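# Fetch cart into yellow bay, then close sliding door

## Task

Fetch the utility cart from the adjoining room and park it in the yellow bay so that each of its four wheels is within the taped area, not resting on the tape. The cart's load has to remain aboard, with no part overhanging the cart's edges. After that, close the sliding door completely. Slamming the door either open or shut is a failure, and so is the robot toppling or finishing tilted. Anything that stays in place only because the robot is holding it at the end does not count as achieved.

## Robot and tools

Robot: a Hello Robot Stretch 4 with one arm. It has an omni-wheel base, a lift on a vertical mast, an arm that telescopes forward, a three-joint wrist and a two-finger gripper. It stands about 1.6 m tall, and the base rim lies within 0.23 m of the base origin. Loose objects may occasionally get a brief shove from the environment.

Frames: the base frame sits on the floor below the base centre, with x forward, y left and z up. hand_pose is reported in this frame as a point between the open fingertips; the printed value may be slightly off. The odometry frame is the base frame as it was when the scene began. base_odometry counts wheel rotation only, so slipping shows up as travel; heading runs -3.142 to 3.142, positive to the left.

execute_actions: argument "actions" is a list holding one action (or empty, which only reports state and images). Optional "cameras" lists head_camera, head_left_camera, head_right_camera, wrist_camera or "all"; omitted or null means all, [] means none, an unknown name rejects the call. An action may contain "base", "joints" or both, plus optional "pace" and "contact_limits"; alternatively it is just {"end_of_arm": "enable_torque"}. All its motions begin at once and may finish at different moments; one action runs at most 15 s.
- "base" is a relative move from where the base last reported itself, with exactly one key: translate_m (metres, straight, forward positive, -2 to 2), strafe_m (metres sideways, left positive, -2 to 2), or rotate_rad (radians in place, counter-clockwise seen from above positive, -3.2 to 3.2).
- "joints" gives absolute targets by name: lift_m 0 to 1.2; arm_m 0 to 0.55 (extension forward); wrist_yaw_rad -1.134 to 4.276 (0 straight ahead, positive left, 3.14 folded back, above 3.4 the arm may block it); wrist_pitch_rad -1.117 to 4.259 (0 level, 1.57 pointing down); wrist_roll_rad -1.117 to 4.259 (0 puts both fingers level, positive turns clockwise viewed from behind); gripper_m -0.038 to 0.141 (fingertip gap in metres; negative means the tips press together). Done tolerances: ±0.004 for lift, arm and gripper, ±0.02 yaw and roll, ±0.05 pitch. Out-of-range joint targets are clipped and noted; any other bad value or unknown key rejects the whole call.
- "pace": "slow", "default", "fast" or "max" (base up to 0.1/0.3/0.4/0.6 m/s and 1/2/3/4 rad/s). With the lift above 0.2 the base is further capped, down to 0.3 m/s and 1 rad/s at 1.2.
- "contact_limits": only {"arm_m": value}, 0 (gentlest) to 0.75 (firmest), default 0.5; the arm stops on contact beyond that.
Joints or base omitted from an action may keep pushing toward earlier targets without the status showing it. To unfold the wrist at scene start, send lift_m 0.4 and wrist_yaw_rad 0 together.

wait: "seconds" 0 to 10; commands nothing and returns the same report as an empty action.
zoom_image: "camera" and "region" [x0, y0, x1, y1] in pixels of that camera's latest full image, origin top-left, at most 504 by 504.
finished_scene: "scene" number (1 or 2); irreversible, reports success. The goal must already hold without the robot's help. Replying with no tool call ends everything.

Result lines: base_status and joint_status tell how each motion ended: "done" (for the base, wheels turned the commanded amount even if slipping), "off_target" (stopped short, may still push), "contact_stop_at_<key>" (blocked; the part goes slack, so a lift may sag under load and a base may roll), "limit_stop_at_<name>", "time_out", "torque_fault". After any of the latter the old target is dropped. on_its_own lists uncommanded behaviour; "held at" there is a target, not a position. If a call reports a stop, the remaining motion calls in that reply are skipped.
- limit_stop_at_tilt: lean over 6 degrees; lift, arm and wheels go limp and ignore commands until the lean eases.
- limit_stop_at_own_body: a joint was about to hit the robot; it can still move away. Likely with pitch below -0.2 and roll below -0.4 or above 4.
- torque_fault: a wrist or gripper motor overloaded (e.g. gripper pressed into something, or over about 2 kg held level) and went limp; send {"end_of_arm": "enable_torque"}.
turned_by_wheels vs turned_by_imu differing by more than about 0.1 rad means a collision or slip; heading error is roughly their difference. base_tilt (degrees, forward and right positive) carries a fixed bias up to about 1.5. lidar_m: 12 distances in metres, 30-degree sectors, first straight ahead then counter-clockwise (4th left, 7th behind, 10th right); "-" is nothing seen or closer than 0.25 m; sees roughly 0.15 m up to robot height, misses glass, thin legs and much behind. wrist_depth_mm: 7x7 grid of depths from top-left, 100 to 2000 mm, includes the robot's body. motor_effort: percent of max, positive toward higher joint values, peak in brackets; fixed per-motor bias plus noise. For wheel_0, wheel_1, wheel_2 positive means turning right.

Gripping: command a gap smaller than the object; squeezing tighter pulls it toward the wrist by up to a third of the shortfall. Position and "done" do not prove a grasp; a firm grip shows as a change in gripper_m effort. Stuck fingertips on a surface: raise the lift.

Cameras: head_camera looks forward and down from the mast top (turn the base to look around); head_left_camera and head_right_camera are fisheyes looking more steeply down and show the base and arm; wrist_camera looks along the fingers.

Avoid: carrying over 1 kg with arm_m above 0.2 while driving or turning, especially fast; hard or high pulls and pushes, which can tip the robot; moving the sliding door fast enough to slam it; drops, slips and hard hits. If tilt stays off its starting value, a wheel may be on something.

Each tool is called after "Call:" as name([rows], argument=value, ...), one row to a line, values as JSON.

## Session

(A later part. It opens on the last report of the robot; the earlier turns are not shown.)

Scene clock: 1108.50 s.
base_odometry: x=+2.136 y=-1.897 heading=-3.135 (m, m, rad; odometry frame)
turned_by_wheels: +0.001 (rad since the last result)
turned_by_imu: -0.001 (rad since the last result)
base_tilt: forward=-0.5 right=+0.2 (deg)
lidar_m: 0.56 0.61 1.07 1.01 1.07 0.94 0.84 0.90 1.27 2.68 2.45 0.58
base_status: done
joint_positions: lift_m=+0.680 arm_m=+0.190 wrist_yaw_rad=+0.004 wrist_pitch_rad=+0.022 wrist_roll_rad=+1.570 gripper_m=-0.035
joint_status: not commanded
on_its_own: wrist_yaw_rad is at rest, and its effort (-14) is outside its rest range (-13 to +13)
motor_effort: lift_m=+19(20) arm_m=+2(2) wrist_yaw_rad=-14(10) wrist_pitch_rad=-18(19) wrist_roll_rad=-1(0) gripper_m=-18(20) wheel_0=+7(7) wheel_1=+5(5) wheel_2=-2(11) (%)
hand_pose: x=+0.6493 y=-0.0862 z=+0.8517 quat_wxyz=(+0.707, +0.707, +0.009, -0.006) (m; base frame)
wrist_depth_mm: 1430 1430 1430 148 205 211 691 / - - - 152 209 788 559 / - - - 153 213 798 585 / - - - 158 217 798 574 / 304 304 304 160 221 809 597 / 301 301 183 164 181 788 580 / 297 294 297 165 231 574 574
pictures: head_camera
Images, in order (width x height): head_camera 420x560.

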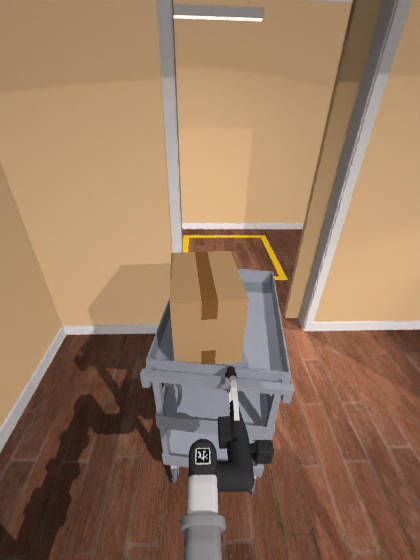

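Call:
execute_actions([
  {"base":{"strafe_m":-0.26},"pace":"slow"},
], cameras=[])

Call:
execute_actions([
  {"base":{"translate_m":-0.5},"pace":"slow"},
], cameras=[])

Call:
execute_actions([
  {"base":{"strafe_m":0.1},"pace":"slow"},
], cameras=["head_camera"])

Scene clock: 1124.33 s.
base_odometry: x=+2.135 y=-1.637 heading=-3.135 (m, m, rad; odometry frame)
turned_by_wheels: +0.000 (rad since the last result)
turned_by_imu: +0.001 (rad since the last result)
base_tilt: forward=-0.4 right=+0.2 (deg)
lidar_m: 0.51 0.53 1.37 1.28 1.30 0.90 0.84 0.91 1.27 2.42 2.45 0.62
base_status: done
joint_positions: lift_m=+0.680 arm_m=+0.190 wrist_yaw_rad=+0.006 wrist_pitch_rad=+0.024 wrist_roll_rad=+1.571 gripper_m=-0.034
joint_status: not commanded
on_its_own: wrist_yaw_rad is at rest, and its effort (-20) is outside its rest range (-13 to +13); wrist_pitch_rad is at rest, and its effort (-27) is outside its rest range (-23 to +23)
motor_effort: lift_m=+19(20) arm_m=+2(2) wrist_yaw_rad=-20(27) wrist_pitch_rad=-27(25) wrist_roll_rad=-2(1) gripper_m=-21(19) wheel_0=+3(11) wheel_1=-2(4) wheel_2=+3(2) (%)
hand_pose: x=+0.6495 y=-0.0856 z=+0.8510 quat_wxyz=(+0.707, +0.707, +0.011, -0.006) (m; base frame)
wrist_depth_mm: 1281 1308 1308 211 276 1308 1281 / 1397 1499 1464 202 266 278 277 / - - - 193 255 1863 1281 / - - - 185 244 1808 564 / - - - 176 233 854 580 / 306 304 298 168 182 798 580 / 282 276 279 162 215 154 574
pictures: none
No camera images: the call's "cameras" was empty. Leave "cameras" out to get every camera's image.

Scene clock: 1130.60 s.
base_odometry: x=+2.634 y=-1.634 heading=-3.136 (m, m, rad; odometry frame)
turned_by_wheels: -0.001 (rad since the last result)
turned_by_imu: -0.002 (rad since the last result)
base_tilt: forward=-0.4 right=+0.2 (deg)
lidar_m: 0.55 0.56 1.34 1.25 0.53 0.39 0.35 0.37 0.59 1.52 2.52 0.61
base_status: done
joint_positions: lift_m=+0.680 arm_m=+0.190 wrist_yaw_rad=-0.003 wrist_pitch_rad=+0.024 wrist_roll_rad=+1.571 gripper_m=-0.034
joint_status: not commanded
on_its_own: wrist_pitch_rad is at rest, and its effort (-28) is outside its rest range (-23 to +23)
motor_effort: lift_m=+20(20) arm_m=+2(3) wrist_yaw_rad=+7(23) wrist_pitch_rad=-28(24) wrist_roll_rad=-2(2) gripper_m=-20(20) wheel_0=-4(7) wheel_1=-5(9) wheel_2=+2(13) (%)
hand_pose: x=+0.6487 y=-0.0883 z=+0.8510 quat_wxyz=(+0.707, +0.707, +0.008, -0.010) (m; base frame)
wrist_depth_mm: 1863 1863 1863 187 249 1661 1229 / 1808 1863 1921 183 244 1756 1205 / 1983 - - 179 240 1983 569 / 1863 - - 174 236 842 580 / 1863 317 315 171 229 831 585 / 303 300 297 167 182 798 574 / 286 281 283 164 220 154 580
pictures: none
No camera images: the call's "cameras" was empty. Leave "cameras" out to get every camera's image.

Scene clock: 1132.73 s.
base_odometry: x=+2.635 y=-1.734 heading=-3.136 (m, m, rad; odometry frame)
turned_by_wheels: +0.000 (rad since the last result)
turned_by_imu: -0.002 (rad since the last result)
base_tilt: forward=-0.4 right=+0.2 (deg)
lidar_m: 0.57 0.59 1.24 1.17 0.54 0.39 0.35 0.36 0.58 1.52 2.64 0.61
base_status: done
joint_positions: lift_m=+0.680 arm_m=+0.190 wrist_yaw_rad=-0.006 wrist_pitch_rad=+0.024 wrist_roll_rad=+1.570 gripper_m=-0.035
joint_status: not commanded
on_its_own: wrist_yaw_rad is at rest, and its effort (+15) is outside its rest range (-13 to +13); wrist_pitch_rad is at rest, and its effort (-27) is outside its rest range (-23 to +23)
motor_effort: lift_m=+19(20) arm_m=+2(2) wrist_yaw_rad=+15(24) wrist_pitch_rad=-27(27) wrist_roll_rad=-1(2) gripper_m=-18(16) wheel_0=-4(10) wheel_1=+2(5) wheel_2=-3(2) (%)
hand_pose: x=+0.6484 y=-0.0891 z=+0.8511 quat_wxyz=(+0.707, +0.707, +0.006, -0.011) (m; base frame)
wrist_depth_mm: 1808 1808 1863 166 227 231 231 / 1863 1808 1808 166 225 1808 1229 / 1863 - - 166 226 809 591 / 1863 - - 166 225 842 580 / 310 309 309 166 226 820 585 / 301 298 300 166 181 788 580 / 293 287 289 166 227 154 585
pictures: head_camera
Images, in order (width x height): head_camera 420x560.

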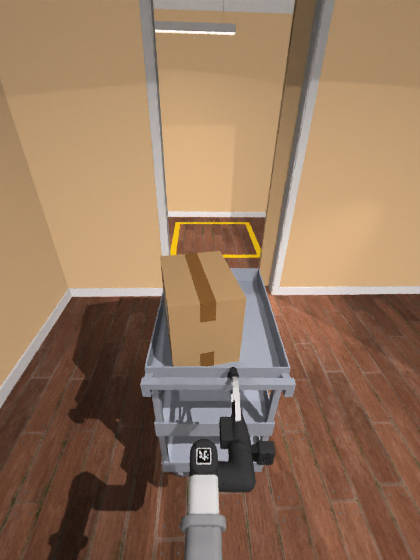

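Call:
execute_actions([
  {"joints":{"gripper_m":0.07}},
], cameras=[])

Call:
execute_actions([
  {"base":{"strafe_m":0.075},"pace":"slow"},
], cameras=[])

Call:
execute_actions([
  {"joints":{"gripper_m":-0.035}},
], cameras=[])

Call:
execute_actions([
  {"base":{"translate_m":0.25},"pace":"slow"},
], cameras=["head_camera"])

Scene clock: 1143.17 s.
base_odometry: x=+2.635 y=-1.734 heading=-3.136 (m, m, rad; odometry frame)
turned_by_wheels: +0.000 (rad since the last result)
turned_by_imu: -0.001 (rad since the last result)
base_tilt: forward=-0.4 right=+0.3 (deg)
lidar_m: 0.55 0.61 1.23 1.18 0.55 0.39 0.33 0.37 0.58 1.54 2.65 0.61
base_status: not commanded
joint_positions: lift_m=+0.680 arm_m=+0.190 wrist_yaw_rad=-0.003 wrist_pitch_rad=+0.023 wrist_roll_rad=+1.570 gripper_m=+0.070
joint_status: all done
motor_effort: lift_m=+20(19) arm_m=+2(3) wrist_yaw_rad=+6(16) wrist_pitch_rad=-21(23) wrist_roll_rad=-1(2) gripper_m=-2(18) wheel_0=-2(4) wheel_1=+2(2) wheel_2=-3(3) (%)
hand_pose: x=+0.6487 y=-0.0883 z=+0.8515 quat_wxyz=(+0.707, +0.707, +0.007, -0.009) (m; base frame)
wrist_depth_mm: 1808 1863 1708 176 236 241 242 / 1808 1808 1756 177 236 1863 1205 / 1863 - - 177 236 831 580 / 1863 - - 177 236 854 585 / 1808 322 320 177 237 854 591 / 317 312 312 177 191 854 585 / 303 301 298 150 238 691 580
pictures: none
No camera images: the call's "cameras" was empty. Leave "cameras" out to get every camera's image.

Scene clock: 1145.07 s.
base_odometry: x=+2.635 y=-1.809 heading=-3.136 (m, m, rad; odometry frame)
turned_by_wheels: +0.000 (rad since the last result)
turned_by_imu: -0.001 (rad since the last result)
base_tilt: forward=-0.3 right=+0.2 (deg)
lidar_m: 0.59 1.63 1.16 1.09 0.57 0.40 0.35 0.38 0.52 1.55 2.73 0.59
base_status: done
joint_positions: lift_m=+0.680 arm_m=+0.190 wrist_yaw_rad=+0.000 wrist_pitch_rad=+0.018 wrist_roll_rad=+1.570 gripper_m=+0.070
joint_status: not commanded
motor_effort: lift_m=+18(20) arm_m=+2(2) wrist_yaw_rad=-2(17) wrist_pitch_rad=-5(21) wrist_roll_rad=+0(2) gripper_m=-3(2) wheel_0=-2(9) wheel_1=+3(5) wheel_2=+1(2) (%)
hand_pose: x=+0.6490 y=-0.0875 z=+0.8529 quat_wxyz=(+0.707, +0.707, +0.006, -0.007) (m; base frame)
wrist_depth_mm: 1808 1863 1756 174 231 1661 1281 / 1921 1983 1921 176 232 809 554 / 1863 - - 178 237 831 591 / 1863 329 329 181 239 866 597 / 1756 322 322 183 243 854 597 / 1808 315 196 186 195 809 585 / 312 307 309 144 249 676 580
pictures: none
No camera images: the call's "cameras" was empty. Leave "cameras" out to get every camera's image.

Scene clock: 1146.80 s.
base_odometry: x=+2.635 y=-1.809 heading=-3.136 (m, m, rad; odometry frame)
turned_by_wheels: +0.000 (rad since the last result)
turned_by_imu: +0.000 (rad since the last result)
base_tilt: forward=-0.4 right=+0.2 (deg)
lidar_m: 0.56 0.62 1.19 1.10 0.55 0.39 0.36 0.39 0.51 1.54 2.70 0.61
base_status: not commanded
joint_positions: lift_m=+0.680 arm_m=+0.190 wrist_yaw_rad=+0.004 wrist_pitch_rad=+0.020 wrist_roll_rad=+1.570 gripper_m=-0.034
joint_status: all done
motor_effort: lift_m=+19(19) arm_m=+2(2) wrist_yaw_rad=-13(14) wrist_pitch_rad=-10(10) wrist_roll_rad=-1(1) gripper_m=-22(20) wheel_0=-2(2) wheel_1=+3(3) wheel_2=+2(2) (%)
hand_pose: x=+0.6493 y=-0.0863 z=+0.8524 quat_wxyz=(+0.707, +0.707, +0.008, -0.006) (m; base frame)
wrist_depth_mm: 1863 1808 1808 159 216 1756 1366 / 1921 1921 1983 161 219 788 574 / 1863 - - 164 222 820 591 / 1808 314 314 166 226 820 585 / 310 309 306 169 229 820 585 / 304 304 182 171 181 750 591 / 298 294 297 172 235 158 574
pictures: none
No camera images: the call's "cameras" was empty. Leave "cameras" out to get every camera's image.

Scene clock: 1150.60 s.
base_odometry: x=+2.386 y=-1.811 heading=-3.135 (m, m, rad; odometry frame)
turned_by_wheels: +0.001 (rad since the last result)
turned_by_imu: -0.001 (rad since the last result)
base_tilt: forward=-0.3 right=+0.2 (deg)
lidar_m: 0.55 0.62 1.18 1.11 0.96 0.63 0.61 0.65 0.94 2.46 2.71 0.60
base_status: done
joint_positions: lift_m=+0.680 arm_m=+0.190 wrist_yaw_rad=+0.004 wrist_pitch_rad=+0.022 wrist_roll_rad=+1.570 gripper_m=-0.035
joint_status: not commanded
motor_effort: lift_m=+18(18) arm_m=+2(2) wrist_yaw_rad=-13(12) wrist_pitch_rad=-18(18) wrist_roll_rad=-1(1) gripper_m=-19(21) wheel_0=+6(7) wheel_1=+4(11) wheel_2=-1(12) (%)
hand_pose: x=+0.6493 y=-0.0864 z=+0.8518 quat_wxyz=(+0.707, +0.707, +0.009, -0.007) (m; base frame)
wrist_depth_mm: 1576 1576 1576 160 219 1576 1281 / - - - 161 220 1708 544 / - - - 162 222 788 580 / - 307 310 163 224 798 591 / 306 303 303 164 223 798 585 / 296 296 183 165 181 798 585 / 287 285 287 165 227 597 580
pictures: head_camera
Images, in order (width x height): head_camera 420x560.

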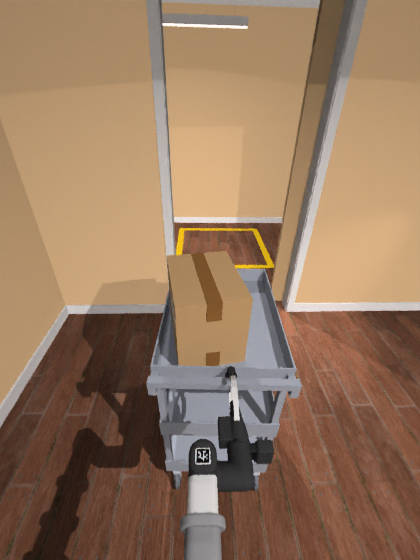

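Nice and straight.

Call:
execute_actions([
  {"base":{"translate_m":0.25},"pace":"slow"},
], cameras=["head_camera"])

Call:
execute_actions([
  {"base":{"translate_m":0.15},"pace":"slow"},
], cameras=["head_camera"])

Scene clock: 1158.43 s.
base_odometry: x=+2.136 y=-1.813 heading=-3.135 (m, m, rad; odometry frame)
turned_by_wheels: +0.000 (rad since the last result)
turned_by_imu: -0.002 (rad since the last result)
base_tilt: forward=-0.4 right=+0.3 (deg)
lidar_m: 0.55 0.57 1.17 1.11 1.13 0.90 0.86 0.87 1.27 2.60 2.44 0.58
base_status: done
joint_positions: lift_m=+0.680 arm_m=+0.190 wrist_yaw_rad=+0.000 wrist_pitch_rad=+0.023 wrist_roll_rad=+1.570 gripper_m=-0.035
joint_status: not commanded
motor_effort: lift_m=+18(18) arm_m=+2(2) wrist_yaw_rad=-3(12) wrist_pitch_rad=-22(19) wrist_roll_rad=-1(1) gripper_m=-18(16) wheel_0=+3(9) wheel_1=+3(6) wheel_2=-4(7) (%)
hand_pose: x=+0.6490 y=-0.0874 z=+0.8516 quat_wxyz=(+0.707, +0.707, +0.008, -0.008) (m; base frame)
wrist_depth_mm: 1397 1430 1430 174 235 265 263 / - - - 172 233 1808 1205 / - - - 171 230 820 580 / - - - 169 228 831 580 / 310 306 306 167 227 842 574 / 296 294 291 167 182 788 585 / 282 279 281 165 223 222 580
pictures: head_camera
Images, in order (width x height): head_camera 420x560.

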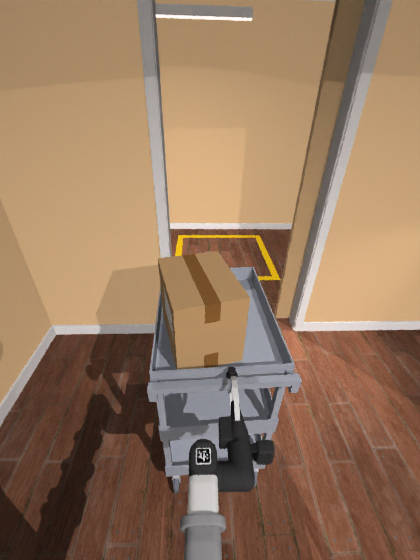

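Scene clock: 1161.20 s.
base_odometry: x=+1.986 y=-1.814 heading=-3.135 (m, m, rad; odometry frame)
turned_by_wheels: +0.000 (rad since the last result)
turned_by_imu: -0.001 (rad since the last result)
base_tilt: forward=-0.4 right=+0.3 (deg)
lidar_m: 0.55 0.59 1.17 1.11 1.13 1.07 1.00 1.09 1.52 2.58 2.22 0.62
base_status: done
joint_positions: lift_m=+0.680 arm_m=+0.190 wrist_yaw_rad=-0.001 wrist_pitch_rad=+0.024 wrist_roll_rad=+1.570 gripper_m=-0.035
joint_status: not commanded
on_its_own: wrist_pitch_rad is at rest, and its effort (-24) is outside its rest range (-23 to +23)
motor_effort: lift_m=+18(19) arm_m=+2(2) wrist_yaw_rad=+1(3) wrist_pitch_rad=-24(24) wrist_roll_rad=-1(1) gripper_m=-16(20) wheel_0=+1(6) wheel_1=+4(6) wheel_2=-3(9) (%)
hand_pose: x=+0.6488 y=-0.0878 z=+0.8514 quat_wxyz=(+0.707, +0.707, +0.008, -0.009) (m; base frame)
wrist_depth_mm: 1308 1308 1308 188 252 260 260 / - - - 184 245 1983 1308 / - - - 179 240 1921 544 / - - - 174 235 820 580 / 314 312 309 171 229 820 580 / 298 294 293 167 181 798 574 / 281 276 278 164 220 154 580
pictures: head_camera
Images, in order (width x height): head_camera 420x560.

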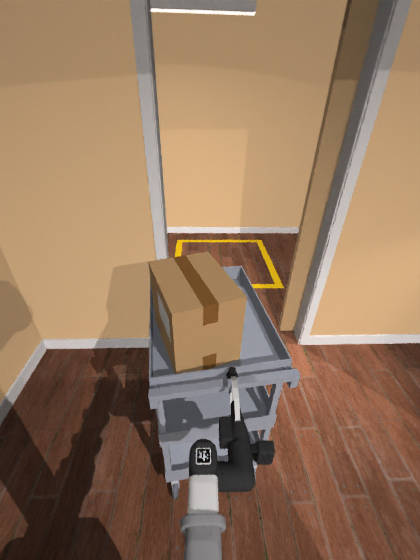

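Call:
execute_actions([
  {"base":{"strafe_m":0.15},"pace":"slow"},
], cameras=["head_camera","head_right_camera"])

Scene clock: 1170.13 s.
base_odometry: x=+1.987 y=-1.963 heading=-3.135 (m, m, rad; odometry frame)
turned_by_wheels: +0.000 (rad since the last result)
turned_by_imu: -0.004 (rad since the last result)
base_tilt: forward=-0.4 right=+0.2 (deg)
lidar_m: 0.58 1.45 1.01 0.97 1.01 1.09 1.00 1.05 1.50 2.76 2.26 0.61
base_status: done
joint_positions: lift_m=+0.680 arm_m=+0.190 wrist_yaw_rad=-0.001 wrist_pitch_rad=+0.024 wrist_roll_rad=+1.570 gripper_m=-0.034
joint_status: not commanded
motor_effort: lift_m=+19(18) arm_m=+2(2) wrist_yaw_rad=+2(21) wrist_pitch_rad=-23(24) wrist_roll_rad=-1(0) gripper_m=-22(18) wheel_0=-5(10) wheel_1=+2(9) wheel_2=+0(2) (%)
hand_pose: x=+0.6488 y=-0.0878 z=+0.8512 quat_wxyz=(+0.707, +0.707, +0.008, -0.009) (m; base frame)
wrist_depth_mm: - - - 160 219 1708 1308 / - - - 161 221 1661 559 / - - - 163 222 798 580 / - 310 312 163 224 842 574 / 304 304 301 165 225 842 574 / 294 294 294 166 181 788 585 / 287 287 287 166 229 154 564
pictures: head_camera, head_right_camera
Images, in order (width x height): head_camera 420x560, head_right_camera 420x672.

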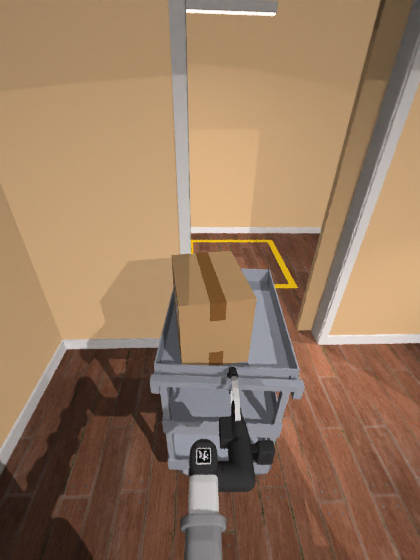

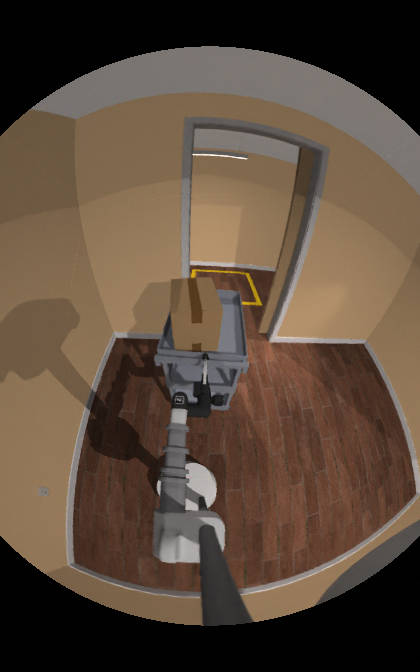

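Call:
execute_actions([
  {"base":{"strafe_m":-0.28},"pace":"slow"},
], cameras=[])

Call:
execute_actions([
  {"base":{"translate_m":-0.5},"pace":"slow"},
], cameras=[])

Call:
execute_actions([
  {"base":{"strafe_m":0.12},"pace":"slow"},
], cameras=["head_camera"])

Scene clock: 1183.37 s.
base_odometry: x=+1.985 y=-1.684 heading=-3.134 (m, m, rad; odometry frame)
turned_by_wheels: +0.001 (rad since the last result)
turned_by_imu: +0.001 (rad since the last result)
base_tilt: forward=-0.3 right=+0.2 (deg)
lidar_m: 0.52 0.52 1.32 1.24 1.29 1.07 1.02 1.06 1.52 2.48 2.21 0.63
base_status: done
joint_positions: lift_m=+0.680 arm_m=+0.190 wrist_yaw_rad=+0.008 wrist_pitch_rad=+0.025 wrist_roll_rad=+1.571 gripper_m=-0.034
joint_status: not commanded
on_its_own: wrist_yaw_rad is at rest, and its effort (-25) is outside its rest range (-13 to +13); wrist_pitch_rad is at rest, and its effort (-26) is outside its rest range (-23 to +23)
motor_effort: lift_m=+19(18) arm_m=+2(2) wrist_yaw_rad=-25(28) wrist_pitch_rad=-26(27) wrist_roll_rad=-2(3) gripper_m=-22(20) wheel_0=+5(10) wheel_1=-3(4) wheel_2=+5(5) (%)
hand_pose: x=+0.6496 y=-0.0851 z=+0.8511 quat_wxyz=(+0.707, +0.707, +0.012, -0.006) (m; base frame)
wrist_depth_mm: 1138 1138 1138 253 291 1118 1118 / 1308 1308 1308 209 279 310 312 / - - - 198 260 - 1182 / - - - 187 249 1756 564 / - 324 322 176 236 820 580 / 303 298 294 168 182 798 569 / 277 268 271 160 213 154 580
pictures: none
No camera images: the call's "cameras" was empty. Leave "cameras" out to get every camera's image.

Scene clock: 1189.63 s.
base_odometry: x=+2.485 y=-1.680 heading=-3.135 (m, m, rad; odometry frame)
turned_by_wheels: -0.001 (rad since the last result)
turned_by_imu: -0.002 (rad since the last result)
base_tilt: forward=-0.3 right=+0.2 (deg)
lidar_m: 0.52 0.61 1.32 1.24 0.76 0.55 0.51 0.55 0.76 2.10 2.58 0.62
base_status: done
joint_positions: lift_m=+0.680 arm_m=+0.190 wrist_yaw_rad=-0.003 wrist_pitch_rad=+0.025 wrist_roll_rad=+1.571 gripper_m=-0.034
joint_status: not commanded
on_its_own: wrist_pitch_rad is at rest, and its effort (-26) is outside its rest range (-23 to +23)
motor_effort: lift_m=+18(18) arm_m=+2(2) wrist_yaw_rad=+6(26) wrist_pitch_rad=-26(27) wrist_roll_rad=-3(3) gripper_m=-20(23) wheel_0=-4(6) wheel_1=-5(6) wheel_2=+1(12) (%)
hand_pose: x=+0.6487 y=-0.0882 z=+0.8511 quat_wxyz=(+0.707, +0.707, +0.008, -0.010) (m; base frame)
wrist_depth_mm: 1618 1661 1708 206 270 281 279 / 1618 1661 1708 197 260 1661 1281 / - - - 189 251 1808 539 / - - - 182 241 798 580 / 324 317 315 174 233 820 574 / 298 296 290 167 181 788 580 / 277 270 274 163 216 154 580
pictures: none
No camera images: the call's "cameras" was empty. Leave "cameras" out to get every camera's image.

Scene clock: 1191.97 s.
base_odometry: x=+2.485 y=-1.800 heading=-3.136 (m, m, rad; odometry frame)
turned_by_wheels: +0.000 (rad since the last result)
turned_by_imu: -0.003 (rad since the last result)
base_tilt: forward=-0.5 right=+0.3 (deg)
lidar_m: 0.54 1.65 1.18 1.12 0.80 0.55 0.50 0.54 0.77 2.08 2.68 0.59
base_status: done
joint_positions: lift_m=+0.680 arm_m=+0.190 wrist_yaw_rad=-0.006 wrist_pitch_rad=+0.024 wrist_roll_rad=+1.571 gripper_m=-0.035
joint_status: not commanded
on_its_own: wrist_yaw_rad is at rest, and its effort (+16) is outside its rest range (-13 to +13); wrist_pitch_rad is at rest, and its effort (-24) is outside its rest range (-23 to +23)
motor_effort: lift_m=+18(19) arm_m=+2(2) wrist_yaw_rad=+16(25) wrist_pitch_rad=-24(27) wrist_roll_rad=-2(2) gripper_m=-16(19) wheel_0=-3(12) wheel_1=+2(5) wheel_2=-4(4) (%)
hand_pose: x=+0.6484 y=-0.0892 z=+0.8512 quat_wxyz=(+0.707, +0.707, +0.006, -0.011) (m; base frame)
wrist_depth_mm: 1708 1661 1661 174 236 1661 1229 / 1863 1863 1808 173 234 1808 866 / - - - 171 231 820 591 / 1708 - - 170 229 820 585 / 309 307 306 168 228 820 580 / 294 294 291 166 182 798 580 / 282 278 282 165 223 155 574
pictures: head_camera
Images, in order (width x height): head_camera 420x560.

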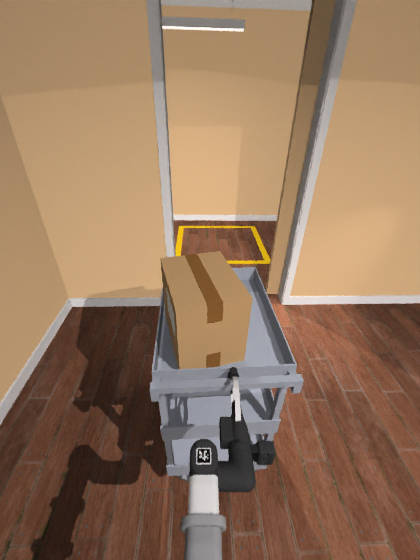

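Call:
execute_actions([
  {"base":{"strafe_m":0.06},"pace":"slow"},
], cameras=[])

Call:
execute_actions([
  {"joints":{"gripper_m":0.07,"lift_m":0.687}},
], cameras=[])

Call:
execute_actions([
  {"base":{"strafe_m":0.08},"pace":"slow"},
], cameras=[])

Call:
execute_actions([
  {"joints":{"gripper_m":-0.035}},
], cameras=[])

Call:
execute_actions([
  {"base":{"translate_m":0.2},"pace":"slow"},
], cameras=["head_camera"])

Scene clock: 1204.20 s.
base_odometry: x=+2.486 y=-1.860 heading=-3.136 (m, m, rad; odometry frame)
turned_by_wheels: +0.000 (rad since the last result)
turned_by_imu: -0.002 (rad since the last result)
base_tilt: forward=-0.4 right=+0.1 (deg)
lidar_m: 0.57 1.56 1.12 1.05 0.82 0.55 0.51 0.51 0.81 2.08 2.76 0.60
base_status: done
joint_positions: lift_m=+0.680 arm_m=+0.190 wrist_yaw_rad=-0.005 wrist_pitch_rad=+0.024 wrist_roll_rad=+1.571 gripper_m=-0.035
joint_status: not commanded
on_its_own: wrist_pitch_rad is at rest, and its effort (-25) is outside its rest range (-23 to +23)
motor_effort: lift_m=+18(19) arm_m=+2(2) wrist_yaw_rad=+13(20) wrist_pitch_rad=-25(26) wrist_roll_rad=-2(2) gripper_m=-16(16) wheel_0=-2(9) wheel_1=+3(6) wheel_2=-4(4) (%)
hand_pose: x=+0.6485 y=-0.0889 z=+0.8512 quat_wxyz=(+0.707, +0.707, +0.007, -0.010) (m; base frame)
wrist_depth_mm: 1618 1708 1661 160 220 1618 1281 / 1808 1863 1808 162 220 1661 564 / - - - 163 222 798 585 / 1618 310 310 163 224 831 580 / 303 301 301 165 225 831 580 / 296 294 291 166 181 788 580 / 287 285 286 166 227 155 574
pictures: none
No camera images: the call's "cameras" was empty. Leave "cameras" out to get every camera's image.

Scene clock: 1205.93 s.
base_odometry: x=+2.486 y=-1.860 heading=-3.136 (m, m, rad; odometry frame)
turned_by_wheels: +0.000 (rad since the last result)
turned_by_imu: +0.000 (rad since the last result)
base_tilt: forward=-0.5 right=+0.2 (deg)
lidar_m: 0.60 1.57 1.11 1.05 0.77 0.54 0.50 0.54 0.82 2.06 2.78 0.59
base_status: not commanded
joint_positions: lift_m=+0.686 arm_m=+0.190 wrist_yaw_rad=-0.002 wrist_pitch_rad=+0.026 wrist_roll_rad=+1.570 gripper_m=+0.070
joint_status: all done
on_its_own: wrist_pitch_rad is at rest, and its effort (-30) is outside its rest range (-23 to +23)
motor_effort: lift_m=+24(25) arm_m=+2(2) wrist_yaw_rad=+3(15) wrist_pitch_rad=-30(35) wrist_roll_rad=-2(2) gripper_m=+0(17) wheel_0=+0(2) wheel_1=+3(3) wheel_2=-4(4) (%)
hand_pose: x=+0.6488 y=-0.0879 z=+0.8572 quat_wxyz=(+0.707, +0.707, +0.009, -0.010) (m; base frame)
wrist_depth_mm: 1661 1661 1708 170 228 1661 1281 / 1808 - - 171 230 1708 574 / - - - 173 232 809 597 / 1708 315 319 174 233 820 591 / 315 312 310 176 237 809 585 / 307 304 304 177 190 778 585 / 301 300 294 149 239 627 574
pictures: none
No camera images: the call's "cameras" was empty. Leave "cameras" out to get every camera's image.

Scene clock: 1207.87 s.
base_odometry: x=+2.486 y=-1.940 heading=-3.136 (m, m, rad; odometry frame)
turned_by_wheels: +0.000 (rad since the last result)
turned_by_imu: -0.001 (rad since the last result)
base_tilt: forward=-0.3 right=+0.2 (deg)
lidar_m: 0.60 1.44 1.04 0.97 0.82 0.53 0.50 0.53 0.74 2.08 2.85 0.59
base_status: done
joint_positions: lift_m=+0.687 arm_m=+0.190 wrist_yaw_rad=+0.000 wrist_pitch_rad=+0.018 wrist_roll_rad=+1.570 gripper_m=+0.070
joint_status: not commanded
motor_effort: lift_m=+20(24) arm_m=+2(2) wrist_yaw_rad=-2(16) wrist_pitch_rad=-9(28) wrist_roll_rad=+0(2) gripper_m=-2(5) wheel_0=-2(9) wheel_1=+2(5) wheel_2=-1(5) (%)
hand_pose: x=+0.6490 y=-0.0874 z=+0.8598 quat_wxyz=(+0.707, +0.707, +0.006, -0.007) (m; base frame)
wrist_depth_mm: 1661 1661 1756 174 229 1618 564 / 1863 - - 177 234 778 603 / 1661 324 320 180 237 831 603 / 1661 317 317 182 243 831 609 / 1708 312 310 186 245 831 603 / 1661 307 196 189 191 778 597 / 306 301 303 144 254 1618 549
pictures: none
No camera images: the call's "cameras" was empty. Leave "cameras" out to get every camera's image.

Scene clock: 1209.60 s.
base_odometry: x=+2.486 y=-1.940 heading=-3.136 (m, m, rad; odometry frame)
turned_by_wheels: +0.000 (rad since the last result)
turned_by_imu: -0.001 (rad since the last result)
base_tilt: forward=-0.3 right=+0.2 (deg)
lidar_m: 0.60 1.44 1.01 0.97 0.82 0.54 0.49 0.54 0.74 2.10 2.83 0.60
base_status: not commanded
joint_positions: lift_m=+0.687 arm_m=+0.190 wrist_yaw_rad=+0.002 wrist_pitch_rad=+0.026 wrist_roll_rad=+1.570 gripper_m=-0.034
joint_status: all done
on_its_own: wrist_pitch_rad is at rest, and its effort (-28) is outside its rest range (-23 to +23)
motor_effort: lift_m=+20(20) arm_m=+2(2) wrist_yaw_rad=-9(9) wrist_pitch_rad=-28(27) wrist_roll_rad=+0(1) gripper_m=-24(25) wheel_0=-2(2) wheel_1=+1(2) wheel_2=-1(1) (%)
hand_pose: x=+0.6491 y=-0.0868 z=+0.8577 quat_wxyz=(+0.707, +0.707, +0.010, -0.008) (m; base frame)
wrist_depth_mm: 1661 1756 1661 163 220 1618 554 / - - - 165 224 759 585 / 309 309 306 167 227 820 591 / 306 303 304 171 229 798 591 / 300 298 298 173 234 809 591 / 293 296 183 176 183 723 580 / 290 287 290 177 242 240 530
pictures: none
No camera images: the call's "cameras" was empty. Leave "cameras" out to get every camera's image.

Scene clock: 1212.87 s.
base_odometry: x=+2.287 y=-1.941 heading=-3.135 (m, m, rad; odometry frame)
turned_by_wheels: +0.001 (rad since the last result)
turned_by_imu: +0.000 (rad since the last result)
base_tilt: forward=-0.3 right=+0.1 (deg)
lidar_m: 0.59 1.43 1.02 0.96 1.03 0.75 0.70 0.76 1.05 2.74 2.64 0.55
base_status: done
joint_positions: lift_m=+0.687 arm_m=+0.190 wrist_yaw_rad=+0.002 wrist_pitch_rad=+0.027 wrist_roll_rad=+1.570 gripper_m=-0.035
joint_status: not commanded
on_its_own: wrist_pitch_rad is at rest, and its effort (-33) is outside its rest range (-23 to +23)
motor_effort: lift_m=+20(20) arm_m=+2(2) wrist_yaw_rad=-9(11) wrist_pitch_rad=-33(32) wrist_roll_rad=+0(0) gripper_m=-18(26) wheel_0=+5(8) wheel_1=+4(4) wheel_2=+0(13) (%)
hand_pose: x=+0.6491 y=-0.0867 z=+0.8573 quat_wxyz=(+0.707, +0.707, +0.010, -0.009) (m; base frame)
wrist_depth_mm: 1537 1576 1661 135 190 661 585 / - - - 139 196 699 591 / 282 282 283 145 204 750 585 / 282 285 283 150 211 759 585 / 283 286 286 156 220 750 585 / 287 289 287 163 181 1464 544 / 291 290 290 166 236 152 1281
pictures: head_camera
Images, in order (width x height): head_camera 420x560.

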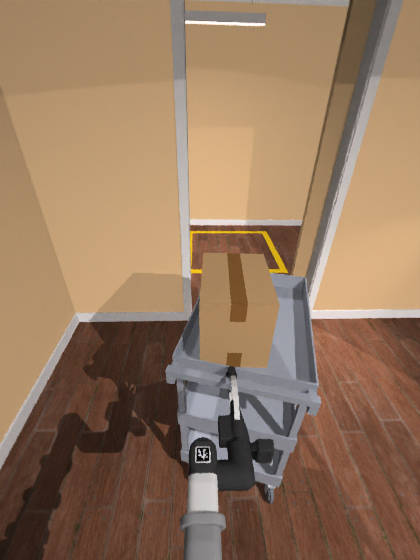

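Call:
execute_actions([
  {"base":{"strafe_m":-0.14},"joints":{"lift_m":0.674},"pace":"slow"},
], cameras=["head_camera"])

Call:
execute_actions([
  {"base":{"translate_m":0.15},"pace":"slow"},
], cameras=["head_camera"])

Scene clock: 1223.60 s.
base_odometry: x=+2.285 y=-1.801 heading=-3.135 (m, m, rad; odometry frame)
turned_by_wheels: +0.000 (rad since the last result)
turned_by_imu: +0.001 (rad since the last result)
base_tilt: forward=-0.4 right=+0.2 (deg)
lidar_m: 0.59 1.65 1.18 1.12 1.13 0.75 0.70 0.75 1.09 2.61 2.68 0.60
base_status: done
joint_positions: lift_m=+0.674 arm_m=+0.190 wrist_yaw_rad=+0.005 wrist_pitch_rad=+0.019 wrist_roll_rad=+1.570 gripper_m=-0.034
joint_status: all done
on_its_own: wrist_yaw_rad is at rest, and its effort (-18) is outside its rest range (-13 to +13)
motor_effort: lift_m=+13(19) arm_m=+2(2) wrist_yaw_rad=-18(24) wrist_pitch_rad=-6(31) wrist_roll_rad=-2(2) gripper_m=-18(19) wheel_0=+4(12) wheel_1=-1(2) wheel_2=+3(3) (%)
hand_pose: x=+0.6494 y=-0.0858 z=+0.8472 quat_wxyz=(+0.707, +0.707, +0.009, -0.005) (m; base frame)
wrist_depth_mm: 1464 1430 1499 158 216 1430 539 / - - - 160 217 750 574 / 307 307 304 162 220 820 591 / 301 298 297 163 223 831 585 / 296 294 291 165 225 842 585 / 290 289 185 167 180 759 580 / 282 279 281 141 230 153 530
pictures: head_camera
Images, in order (width x height): head_camera 420x560.

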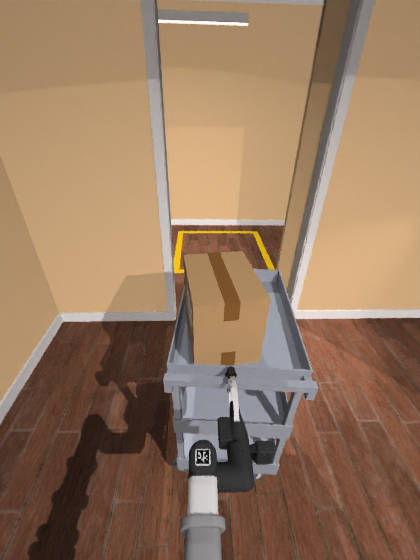

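Scene clock: 1226.40 s.
base_odometry: x=+2.136 y=-1.802 heading=-3.135 (m, m, rad; odometry frame)
turned_by_wheels: -0.001 (rad since the last result)
turned_by_imu: -0.003 (rad since the last result)
base_tilt: forward=-0.4 right=+0.2 (deg)
lidar_m: 0.59 1.66 1.18 1.13 1.18 0.89 0.87 0.91 1.27 2.60 2.44 0.56
base_status: done
joint_positions: lift_m=+0.674 arm_m=+0.190 wrist_yaw_rad=-0.007 wrist_pitch_rad=+0.019 wrist_roll_rad=+1.570 gripper_m=-0.035
joint_status: not commanded
on_its_own: wrist_yaw_rad is at rest, and its effort (+17) is outside its rest range (-13 to +13)
motor_effort: lift_m=+13(13) arm_m=+2(2) wrist_yaw_rad=+17(19) wrist_pitch_rad=-7(10) wrist_roll_rad=-1(1) gripper_m=-15(19) wheel_0=-2(8) wheel_1=+1(7) wheel_2=-7(12) (%)
hand_pose: x=+0.6484 y=-0.0894 z=+0.8473 quat_wxyz=(+0.707, +0.707, +0.004, -0.009) (m; base frame)
wrist_depth_mm: 1336 1308 1366 148 203 1281 544 / - - - 151 208 768 585 / 297 296 296 154 213 809 580 / 294 296 294 158 217 809 580 / 293 291 290 162 224 831 580 / 290 290 184 166 180 1281 559 / 287 289 285 141 234 152 525
pictures: head_camera
Images, in order (width x height): head_camera 420x560.

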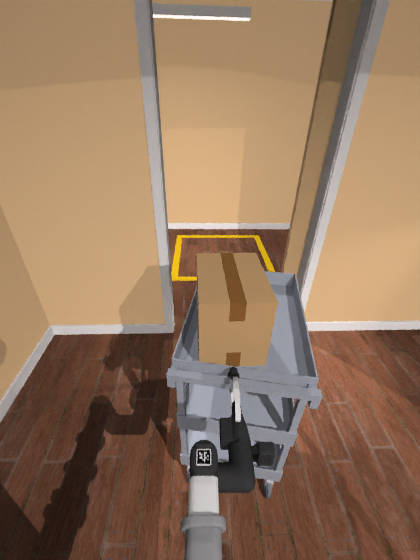

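Call:
execute_actions([
  {"base":{"strafe_m":-0.11},"pace":"slow"},
], cameras=["head_camera","head_left_camera"])

Scene clock: 1233.37 s.
base_odometry: x=+2.135 y=-1.692 heading=-3.135 (m, m, rad; odometry frame)
turned_by_wheels: +0.000 (rad since the last result)
turned_by_imu: +0.000 (rad since the last result)
base_tilt: forward=-0.4 right=+0.2 (deg)
lidar_m: 0.56 1.73 1.28 1.23 1.30 0.91 0.85 0.90 1.27 2.49 2.47 0.61
base_status: done
joint_positions: lift_m=+0.674 arm_m=+0.190 wrist_yaw_rad=+0.006 wrist_pitch_rad=+0.019 wrist_roll_rad=+1.570 gripper_m=-0.034
joint_status: not commanded
on_its_own: wrist_yaw_rad is at rest, and its effort (-19) is outside its rest range (-13 to +13)
motor_effort: lift_m=+13(13) arm_m=+2(2) wrist_yaw_rad=-19(26) wrist_pitch_rad=-7(8) wrist_roll_rad=-1(1) gripper_m=-16(18) wheel_0=+4(11) wheel_1=-2(6) wheel_2=+2(6) (%)
hand_pose: x=+0.6495 y=-0.0857 z=+0.8472 quat_wxyz=(+0.707, +0.707, +0.009, -0.005) (m; base frame)
wrist_depth_mm: 1336 1281 1281 162 221 1281 549 / 1499 1430 1430 163 221 809 585 / - 309 309 164 222 831 591 / 304 303 301 165 224 842 591 / 297 294 294 166 226 820 585 / 290 289 183 167 180 809 574 / 282 278 278 140 229 152 549
pictures: head_camera, head_left_camera
Images, in order (width x height): head_camera 420x560, head_left_camera 420x672.

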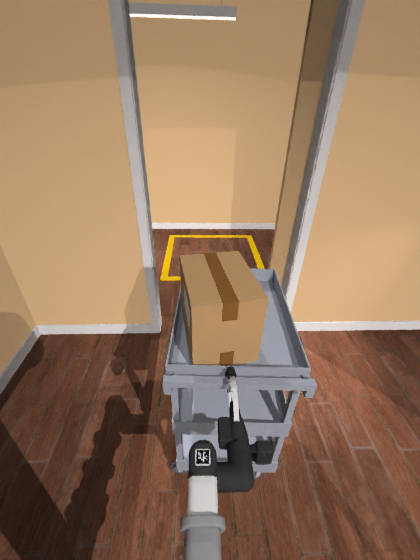

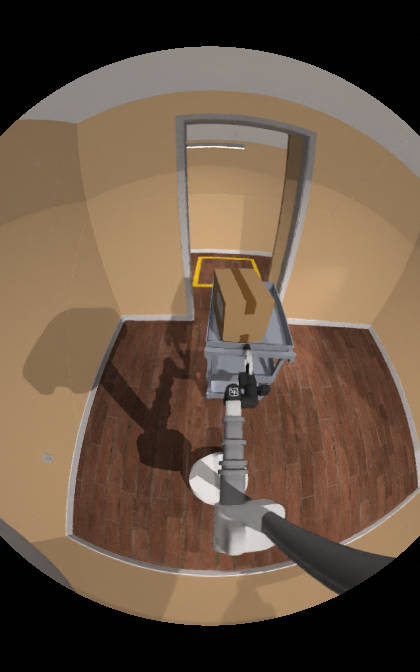

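Call:
execute_actions([
  {"base":{"strafe_m":-0.1},"pace":"slow"},
], cameras=[])

Call:
execute_actions([
  {"base":{"translate_m":0.15},"pace":"slow"},
], cameras=["head_camera"])

Scene clock: 1241.90 s.
base_odometry: x=+2.134 y=-1.593 heading=-3.134 (m, m, rad; odometry frame)
turned_by_wheels: +0.000 (rad since the last result)
turned_by_imu: +0.000 (rad since the last result)
base_tilt: forward=-0.4 right=+0.3 (deg)
lidar_m: 0.56 1.71 1.40 1.32 1.34 0.88 0.84 0.94 1.29 2.39 2.45 0.63
base_status: done
joint_positions: lift_m=+0.674 arm_m=+0.190 wrist_yaw_rad=+0.006 wrist_pitch_rad=+0.019 wrist_roll_rad=+1.570 gripper_m=-0.034
joint_status: not commanded
on_its_own: wrist_yaw_rad is at rest, and its effort (-21) is outside its rest range (-13 to +13)
motor_effort: lift_m=+13(13) arm_m=+2(2) wrist_yaw_rad=-21(25) wrist_pitch_rad=-10(9) wrist_roll_rad=-1(1) gripper_m=-18(18) wheel_0=+4(11) wheel_1=-1(7) wheel_2=+3(3) (%)
hand_pose: x=+0.6495 y=-0.0855 z=+0.8471 quat_wxyz=(+0.707, +0.707, +0.009, -0.004) (m; base frame)
wrist_depth_mm: 1336 1308 1336 181 241 1281 1281 / 1397 1430 1430 177 238 1281 544 / - - - 175 235 809 591 / 319 315 314 173 233 831 591 / 303 300 298 170 229 831 580 / 287 287 183 168 180 820 585 / 278 272 274 140 222 152 580
pictures: none
No camera images: the call's "cameras" was empty. Leave "cameras" out to get every camera's image.

Scene clock: 1244.70 s.
base_odometry: x=+1.984 y=-1.594 heading=-3.135 (m, m, rad; odometry frame)
turned_by_wheels: -0.001 (rad since the last result)
turned_by_imu: -0.003 (rad since the last result)
base_tilt: forward=-0.5 right=+0.2 (deg)
lidar_m: 0.57 1.58 1.38 1.33 1.41 1.07 1.01 1.10 1.49 2.38 2.28 0.59
base_status: done
joint_positions: lift_m=+0.674 arm_m=+0.190 wrist_yaw_rad=-0.007 wrist_pitch_rad=+0.019 wrist_roll_rad=+1.570 gripper_m=-0.035
joint_status: not commanded
on_its_own: wrist_yaw_rad is at rest, and its effort (+19) is outside its rest range (-13 to +13)
motor_effort: lift_m=+13(13) arm_m=+2(2) wrist_yaw_rad=+19(20) wrist_pitch_rad=-10(9) wrist_roll_rad=+0(0) gripper_m=-17(20) wheel_0=-1(7) wheel_1=+0(9) wheel_2=-6(11) (%)
hand_pose: x=+0.6483 y=-0.0895 z=+0.8472 quat_wxyz=(+0.707, +0.707, +0.004, -0.009) (m; base frame)
wrist_depth_mm: 1205 1160 1182 167 227 1160 1160 / 1281 1308 1281 168 226 1138 580 / 1308 317 317 168 228 820 580 / 307 306 306 167 226 831 585 / 298 297 294 167 226 831 580 / 287 289 184 167 180 788 585 / 279 274 277 141 225 152 564
pictures: head_camera
Images, in order (width x height): head_camera 420x560.

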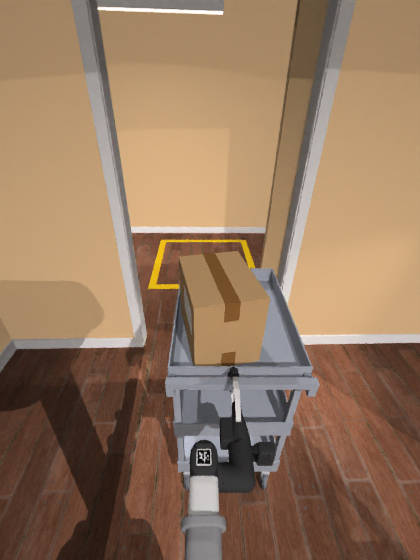

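Call:
execute_actions([
  {"base":{"translate_m":-0.1},"pace":"slow"},
], cameras=[])

Call:
execute_actions([
  {"base":{"strafe_m":0.32},"pace":"slow"},
], cameras=[])

Call:
execute_actions([
  {"base":{"translate_m":-0.5},"pace":"slow"},
], cameras=["head_camera"])

Scene clock: 1255.97 s.
base_odometry: x=+2.084 y=-1.593 heading=-3.135 (m, m, rad; odometry frame)
turned_by_wheels: +0.000 (rad since the last result)
turned_by_imu: -0.002 (rad since the last result)
base_tilt: forward=-0.4 right=+0.2 (deg)
lidar_m: 0.57 1.65 1.39 1.29 1.37 0.96 0.90 0.97 1.37 2.38 2.38 0.61
base_status: done
joint_positions: lift_m=+0.674 arm_m=+0.190 wrist_yaw_rad=+0.001 wrist_pitch_rad=+0.019 wrist_roll_rad=+1.570 gripper_m=-0.034
joint_status: not commanded
motor_effort: lift_m=+13(13) arm_m=+2(2) wrist_yaw_rad=-5(19) wrist_pitch_rad=-7(9) wrist_roll_rad=-1(0) gripper_m=-19(18) wheel_0=-3(8) wheel_1=-4(9) wheel_2=+5(7) (%)
hand_pose: x=+0.6491 y=-0.0871 z=+0.8472 quat_wxyz=(+0.707, +0.707, +0.007, -0.006) (m; base frame)
wrist_depth_mm: 1255 1308 1308 178 240 1229 1229 / 1336 1336 1308 177 237 1255 549 / - 1464 1366 175 234 831 585 / 320 312 312 172 232 842 585 / 301 298 298 170 229 831 580 / 287 286 183 168 179 809 585 / 277 272 273 141 222 152 574
pictures: none
No camera images: the call's "cameras" was empty. Leave "cameras" out to get every camera's image.

Scene clock: 1260.30 s.
base_odometry: x=+2.086 y=-1.913 heading=-3.135 (m, m, rad; odometry frame)
turned_by_wheels: +0.000 (rad since the last result)
turned_by_imu: -0.005 (rad since the last result)
base_tilt: forward=-0.4 right=+0.2 (deg)
lidar_m: 0.61 1.49 1.07 1.01 1.06 0.97 0.90 0.97 1.35 2.69 2.39 0.53
base_status: done
joint_positions: lift_m=+0.674 arm_m=+0.190 wrist_yaw_rad=-0.002 wrist_pitch_rad=+0.019 wrist_roll_rad=+1.570 gripper_m=-0.034
joint_status: not commanded
motor_effort: lift_m=+13(13) arm_m=+2(2) wrist_yaw_rad=+3(24) wrist_pitch_rad=-11(11) wrist_roll_rad=+0(1) gripper_m=-19(19) wheel_0=-3(11) wheel_1=+2(3) wheel_2=-1(3) (%)
hand_pose: x=+0.6488 y=-0.0879 z=+0.8470 quat_wxyz=(+0.707, +0.707, +0.006, -0.007) (m; base frame)
wrist_depth_mm: 1397 1430 1366 116 171 699 585 / 266 266 264 122 180 707 585 / 271 271 270 129 191 750 580 / 282 279 277 138 204 750 585 / 289 289 286 150 217 1863 569 / 300 297 183 161 180 1205 521 / 1229 301 304 140 251 152 1205
pictures: none
No camera images: the call's "cameras" was empty. Leave "cameras" out to get every camera's image.

Scene clock: 1266.60 s.
base_odometry: x=+2.586 y=-1.909 heading=-3.135 (m, m, rad; odometry frame)
turned_by_wheels: +0.001 (rad since the last result)
turned_by_imu: +0.003 (rad since the last result)
base_tilt: forward=-0.4 right=+0.2 (deg)
lidar_m: 0.60 1.47 1.07 1.00 0.67 0.43 0.41 0.41 0.60 1.75 2.79 0.58
base_status: done
joint_positions: lift_m=+0.674 arm_m=+0.190 wrist_yaw_rad=+0.005 wrist_pitch_rad=+0.019 wrist_roll_rad=+1.570 gripper_m=-0.034
joint_status: not commanded
on_its_own: wrist_yaw_rad is at rest, and its effort (-17) is outside its rest range (-13 to +13)
motor_effort: lift_m=+13(13) arm_m=+2(2) wrist_yaw_rad=-17(25) wrist_pitch_rad=-11(11) wrist_roll_rad=-1(0) gripper_m=-16(19) wheel_0=+1(8) wheel_1=-2(6) wheel_2=+7(10) (%)
hand_pose: x=+0.6494 y=-0.0859 z=+0.8470 quat_wxyz=(+0.707, +0.707, +0.009, -0.005) (m; base frame)
wrist_depth_mm: 1756 1708 1808 154 212 1708 544 / 1863 - - 157 216 778 585 / 304 303 301 159 219 809 580 / 300 298 297 161 221 820 574 / 293 293 294 163 226 820 585 / 289 289 183 167 180 768 585 / 285 282 282 140 233 152 535
pictures: head_camera
Images, in order (width x height): head_camera 420x560.

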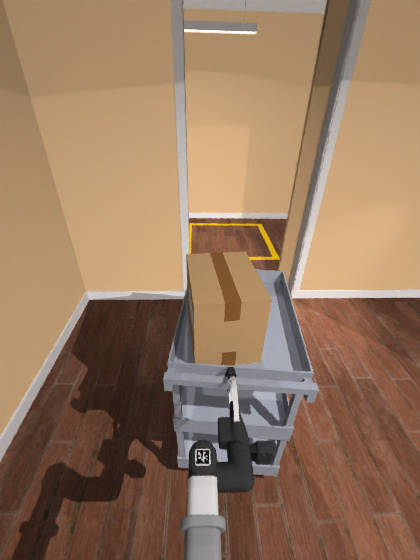

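Call:
execute_actions([
  {"joints":{"gripper_m":0.07}},
], cameras=[])

Call:
execute_actions([
  {"base":{"strafe_m":-0.035},"pace":"slow"},
], cameras=[])

Call:
execute_actions([
  {"joints":{"gripper_m":-0.035}},
], cameras=[])

Call:
execute_actions([
  {"base":{"translate_m":0.2},"pace":"slow"},
], cameras=["head_camera"])

Scene clock: 1277.17 s.
base_odometry: x=+2.586 y=-1.909 heading=-3.135 (m, m, rad; odometry frame)
turned_by_wheels: +0.000 (rad since the last result)
turned_by_imu: -0.002 (rad since the last result)
base_tilt: forward=-0.4 right=+0.2 (deg)
lidar_m: 0.58 1.48 1.06 0.99 0.69 0.45 0.41 0.42 0.60 1.73 2.81 0.61
base_status: not commanded
joint_positions: lift_m=+0.674 arm_m=+0.190 wrist_yaw_rad=+0.003 wrist_pitch_rad=+0.018 wrist_roll_rad=+1.570 gripper_m=+0.070
joint_status: all done
motor_effort: lift_m=+13(13) arm_m=+2(2) wrist_yaw_rad=-10(17) wrist_pitch_rad=-8(12) wrist_roll_rad=-1(1) gripper_m=+1(19) wheel_0=+3(3) wheel_1=+0(2) wheel_2=+2(7) (%)
hand_pose: x=+0.6492 y=-0.0866 z=+0.8473 quat_wxyz=(+0.707, +0.707, +0.007, -0.005) (m; base frame)
wrist_depth_mm: 1756 1808 1756 163 220 1756 559 / 1921 - - 164 223 788 585 / 1708 312 312 168 227 820 585 / 309 306 306 170 229 842 585 / 303 303 301 174 233 842 585 / 297 298 294 176 190 820 585 / 294 293 291 150 241 1576 549
pictures: none
No camera images: the call's "cameras" was empty. Leave "cameras" out to get every camera's image.

Scene clock: 1278.57 s.
base_odometry: x=+2.586 y=-1.875 heading=-3.134 (m, m, rad; odometry frame)
turned_by_wheels: +0.001 (rad since the last result)
turned_by_imu: +0.001 (rad since the last result)
base_tilt: forward=-0.4 right=+0.2 (deg)
lidar_m: 0.58 1.51 1.11 1.01 0.67 0.45 0.40 0.44 0.61 1.75 2.80 0.62
base_status: done
joint_positions: lift_m=+0.674 arm_m=+0.190 wrist_yaw_rad=+0.008 wrist_pitch_rad=+0.018 wrist_roll_rad=+1.570 gripper_m=+0.070
joint_status: not commanded
on_its_own: wrist_yaw_rad is at rest, and its effort (-24) is outside its rest range (-13 to +13)
motor_effort: lift_m=+13(13) arm_m=+2(2) wrist_yaw_rad=-24(26) wrist_pitch_rad=-7(6) wrist_roll_rad=-1(1) gripper_m=-1(3) wheel_0=+9(11) wheel_1=-1(6) wheel_2=+3(2) (%)
hand_pose: x=+0.6496 y=-0.0852 z=+0.8474 quat_wxyz=(+0.707, +0.707, +0.009, -0.004) (m; base frame)
wrist_depth_mm: 1756 1756 1708 168 225 1708 549 / 1921 - - 170 227 788 580 / 1708 317 317 172 230 831 585 / 314 312 312 173 232 842 580 / 307 304 303 176 236 842 585 / 300 297 297 177 195 809 580 / 294 291 290 150 239 1708 539
pictures: none
No camera images: the call's "cameras" was empty. Leave "cameras" out to get every camera's image.

Scene clock: 1280.30 s.
base_odometry: x=+2.586 y=-1.875 heading=-3.135 (m, m, rad; odometry frame)
turned_by_wheels: +0.000 (rad since the last result)
turned_by_imu: -0.001 (rad since the last result)
base_tilt: forward=-0.5 right=+0.2 (deg)
lidar_m: 0.58 1.54 1.08 1.02 0.66 0.44 0.41 0.43 0.62 1.74 2.78 0.57
base_status: not commanded
joint_positions: lift_m=+0.674 arm_m=+0.190 wrist_yaw_rad=+0.002 wrist_pitch_rad=+0.018 wrist_roll_rad=+1.570 gripper_m=-0.034
joint_status: all done
motor_effort: lift_m=+13(13) arm_m=+2(2) wrist_yaw_rad=-8(27) wrist_pitch_rad=-8(9) wrist_roll_rad=+0(0) gripper_m=-22(22) wheel_0=+4(9) wheel_1=-1(1) wheel_2=+3(3) (%)
hand_pose: x=+0.6492 y=-0.0868 z=+0.8474 quat_wxyz=(+0.707, +0.707, +0.007, -0.006) (m; base frame)
wrist_depth_mm: 1808 1708 1808 162 220 1708 554 / 1863 - - 163 220 788 580 / 1808 310 309 164 224 820 585 / 306 304 300 164 225 831 580 / 296 297 296 166 224 842 580 / 289 289 183 167 181 809 591 / 282 278 279 150 229 603 554
pictures: none
No camera images: the call's "cameras" was empty. Leave "cameras" out to get every camera's image.

Scene clock: 1283.60 s.
base_odometry: x=+2.386 y=-1.876 heading=-3.135 (m, m, rad; odometry frame)
turned_by_wheels: +0.000 (rad since the last result)
turned_by_imu: -0.003 (rad since the last result)
base_tilt: forward=-0.3 right=+0.3 (deg)
lidar_m: 0.58 1.51 1.09 1.01 0.99 0.66 0.61 0.62 0.96 2.47 2.78 0.57
base_status: done
joint_positions: lift_m=+0.674 arm_m=+0.190 wrist_yaw_rad=-0.006 wrist_pitch_rad=+0.018 wrist_roll_rad=+1.570 gripper_m=-0.035
joint_status: not commanded
on_its_own: wrist_yaw_rad is at rest, and its effort (+16) is outside its rest range (-13 to +13)
motor_effort: lift_m=+13(13) arm_m=+2(2) wrist_yaw_rad=+16(17) wrist_pitch_rad=-6(7) wrist_roll_rad=-1(1) gripper_m=-18(20) wheel_0=-1(8) wheel_1=+3(6) wheel_2=-6(11) (%)
hand_pose: x=+0.6484 y=-0.0893 z=+0.8474 quat_wxyz=(+0.707, +0.707, +0.004, -0.009) (m; base frame)
wrist_depth_mm: 1576 1576 1618 157 215 1537 535 / 1708 - - 159 218 750 580 / 310 307 304 161 220 809 585 / 301 300 298 163 223 831 580 / 296 293 294 164 224 842 585 / 291 287 182 167 181 798 580 / 286 279 282 149 229 574 535
pictures: head_camera
Images, in order (width x height): head_camera 420x560.

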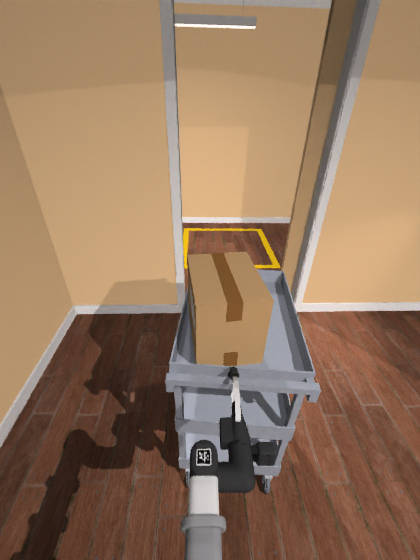

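Call:
execute_actions([
  {"base":{"strafe_m":-0.04},"pace":"slow"},
], cameras=[])

Call:
execute_actions([
  {"base":{"translate_m":0.2},"pace":"slow"},
], cameras=["head_camera"])

Scene clock: 1290.80 s.
base_odometry: x=+2.385 y=-1.836 heading=-3.135 (m, m, rad; odometry frame)
turned_by_wheels: +0.000 (rad since the last result)
turned_by_imu: +0.000 (rad since the last result)
base_tilt: forward=-0.4 right=+0.3 (deg)
lidar_m: 0.57 1.59 1.15 1.06 0.98 0.64 0.59 0.63 0.92 2.46 2.74 0.59
base_status: done
joint_positions: lift_m=+0.674 arm_m=+0.190 wrist_yaw_rad=+0.006 wrist_pitch_rad=+0.018 wrist_roll_rad=+1.570 gripper_m=-0.034
joint_status: not commanded
on_its_own: wrist_yaw_rad is at rest, and its effort (-20) is outside its rest range (-13 to +13)
motor_effort: lift_m=+13(13) arm_m=+2(2) wrist_yaw_rad=-20(25) wrist_pitch_rad=-6(5) wrist_roll_rad=+0(0) gripper_m=-18(19) wheel_0=+6(12) wheel_1=-2(3) wheel_2=+2(5) (%)
hand_pose: x=+0.6495 y=-0.0856 z=+0.8474 quat_wxyz=(+0.707, +0.707, +0.009, -0.004) (m; base frame)
wrist_depth_mm: 1537 1618 1576 162 219 1499 554 / - - - 162 220 798 585 / 1618 309 309 164 224 831 580 / 304 301 300 165 224 842 580 / 296 296 296 166 226 842 591 / 290 287 184 167 181 820 580 / 283 279 279 150 229 591 544
pictures: none
No camera images: the call's "cameras" was empty. Leave "cameras" out to get every camera's image.

Scene clock: 1294.10 s.
base_odometry: x=+2.186 y=-1.837 heading=-3.135 (m, m, rad; odometry frame)
turned_by_wheels: -0.001 (rad since the last result)
turned_by_imu: -0.003 (rad since the last result)
base_tilt: forward=-0.4 right=+0.2 (deg)
lidar_m: 0.59 1.59 1.13 1.08 1.12 0.84 0.80 0.81 1.21 2.63 2.51 0.59
base_status: done
joint_positions: lift_m=+0.674 arm_m=+0.190 wrist_yaw_rad=-0.007 wrist_pitch_rad=+0.018 wrist_roll_rad=+1.570 gripper_m=-0.035
joint_status: not commanded
on_its_own: wrist_yaw_rad is at rest, and its effort (+17) is outside its rest range (-13 to +13)
motor_effort: lift_m=+13(13) arm_m=+2(2) wrist_yaw_rad=+17(18) wrist_pitch_rad=-7(5) wrist_roll_rad=+0(0) gripper_m=-18(18) wheel_0=-1(7) wheel_1=+2(9) wheel_2=-7(12) (%)
hand_pose: x=+0.6484 y=-0.0893 z=+0.8474 quat_wxyz=(+0.707, +0.707, +0.004, -0.009) (m; base frame)
wrist_depth_mm: 1430 1464 1397 160 217 1336 539 / - - - 161 220 759 580 / 310 306 307 162 221 809 585 / 303 301 300 164 223 820 585 / 294 296 293 165 226 820 580 / 289 287 184 167 181 798 585 / 285 279 281 150 230 580 544
pictures: head_camera
Images, in order (width x height): head_camera 420x560.

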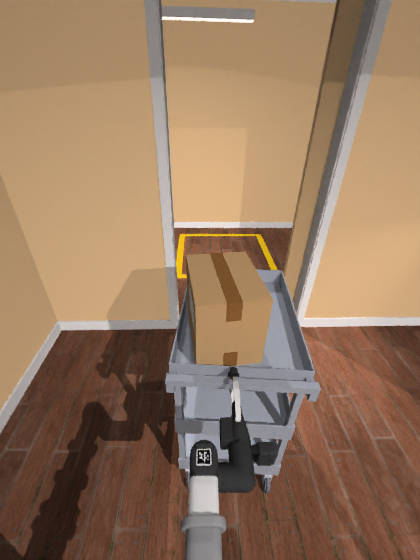

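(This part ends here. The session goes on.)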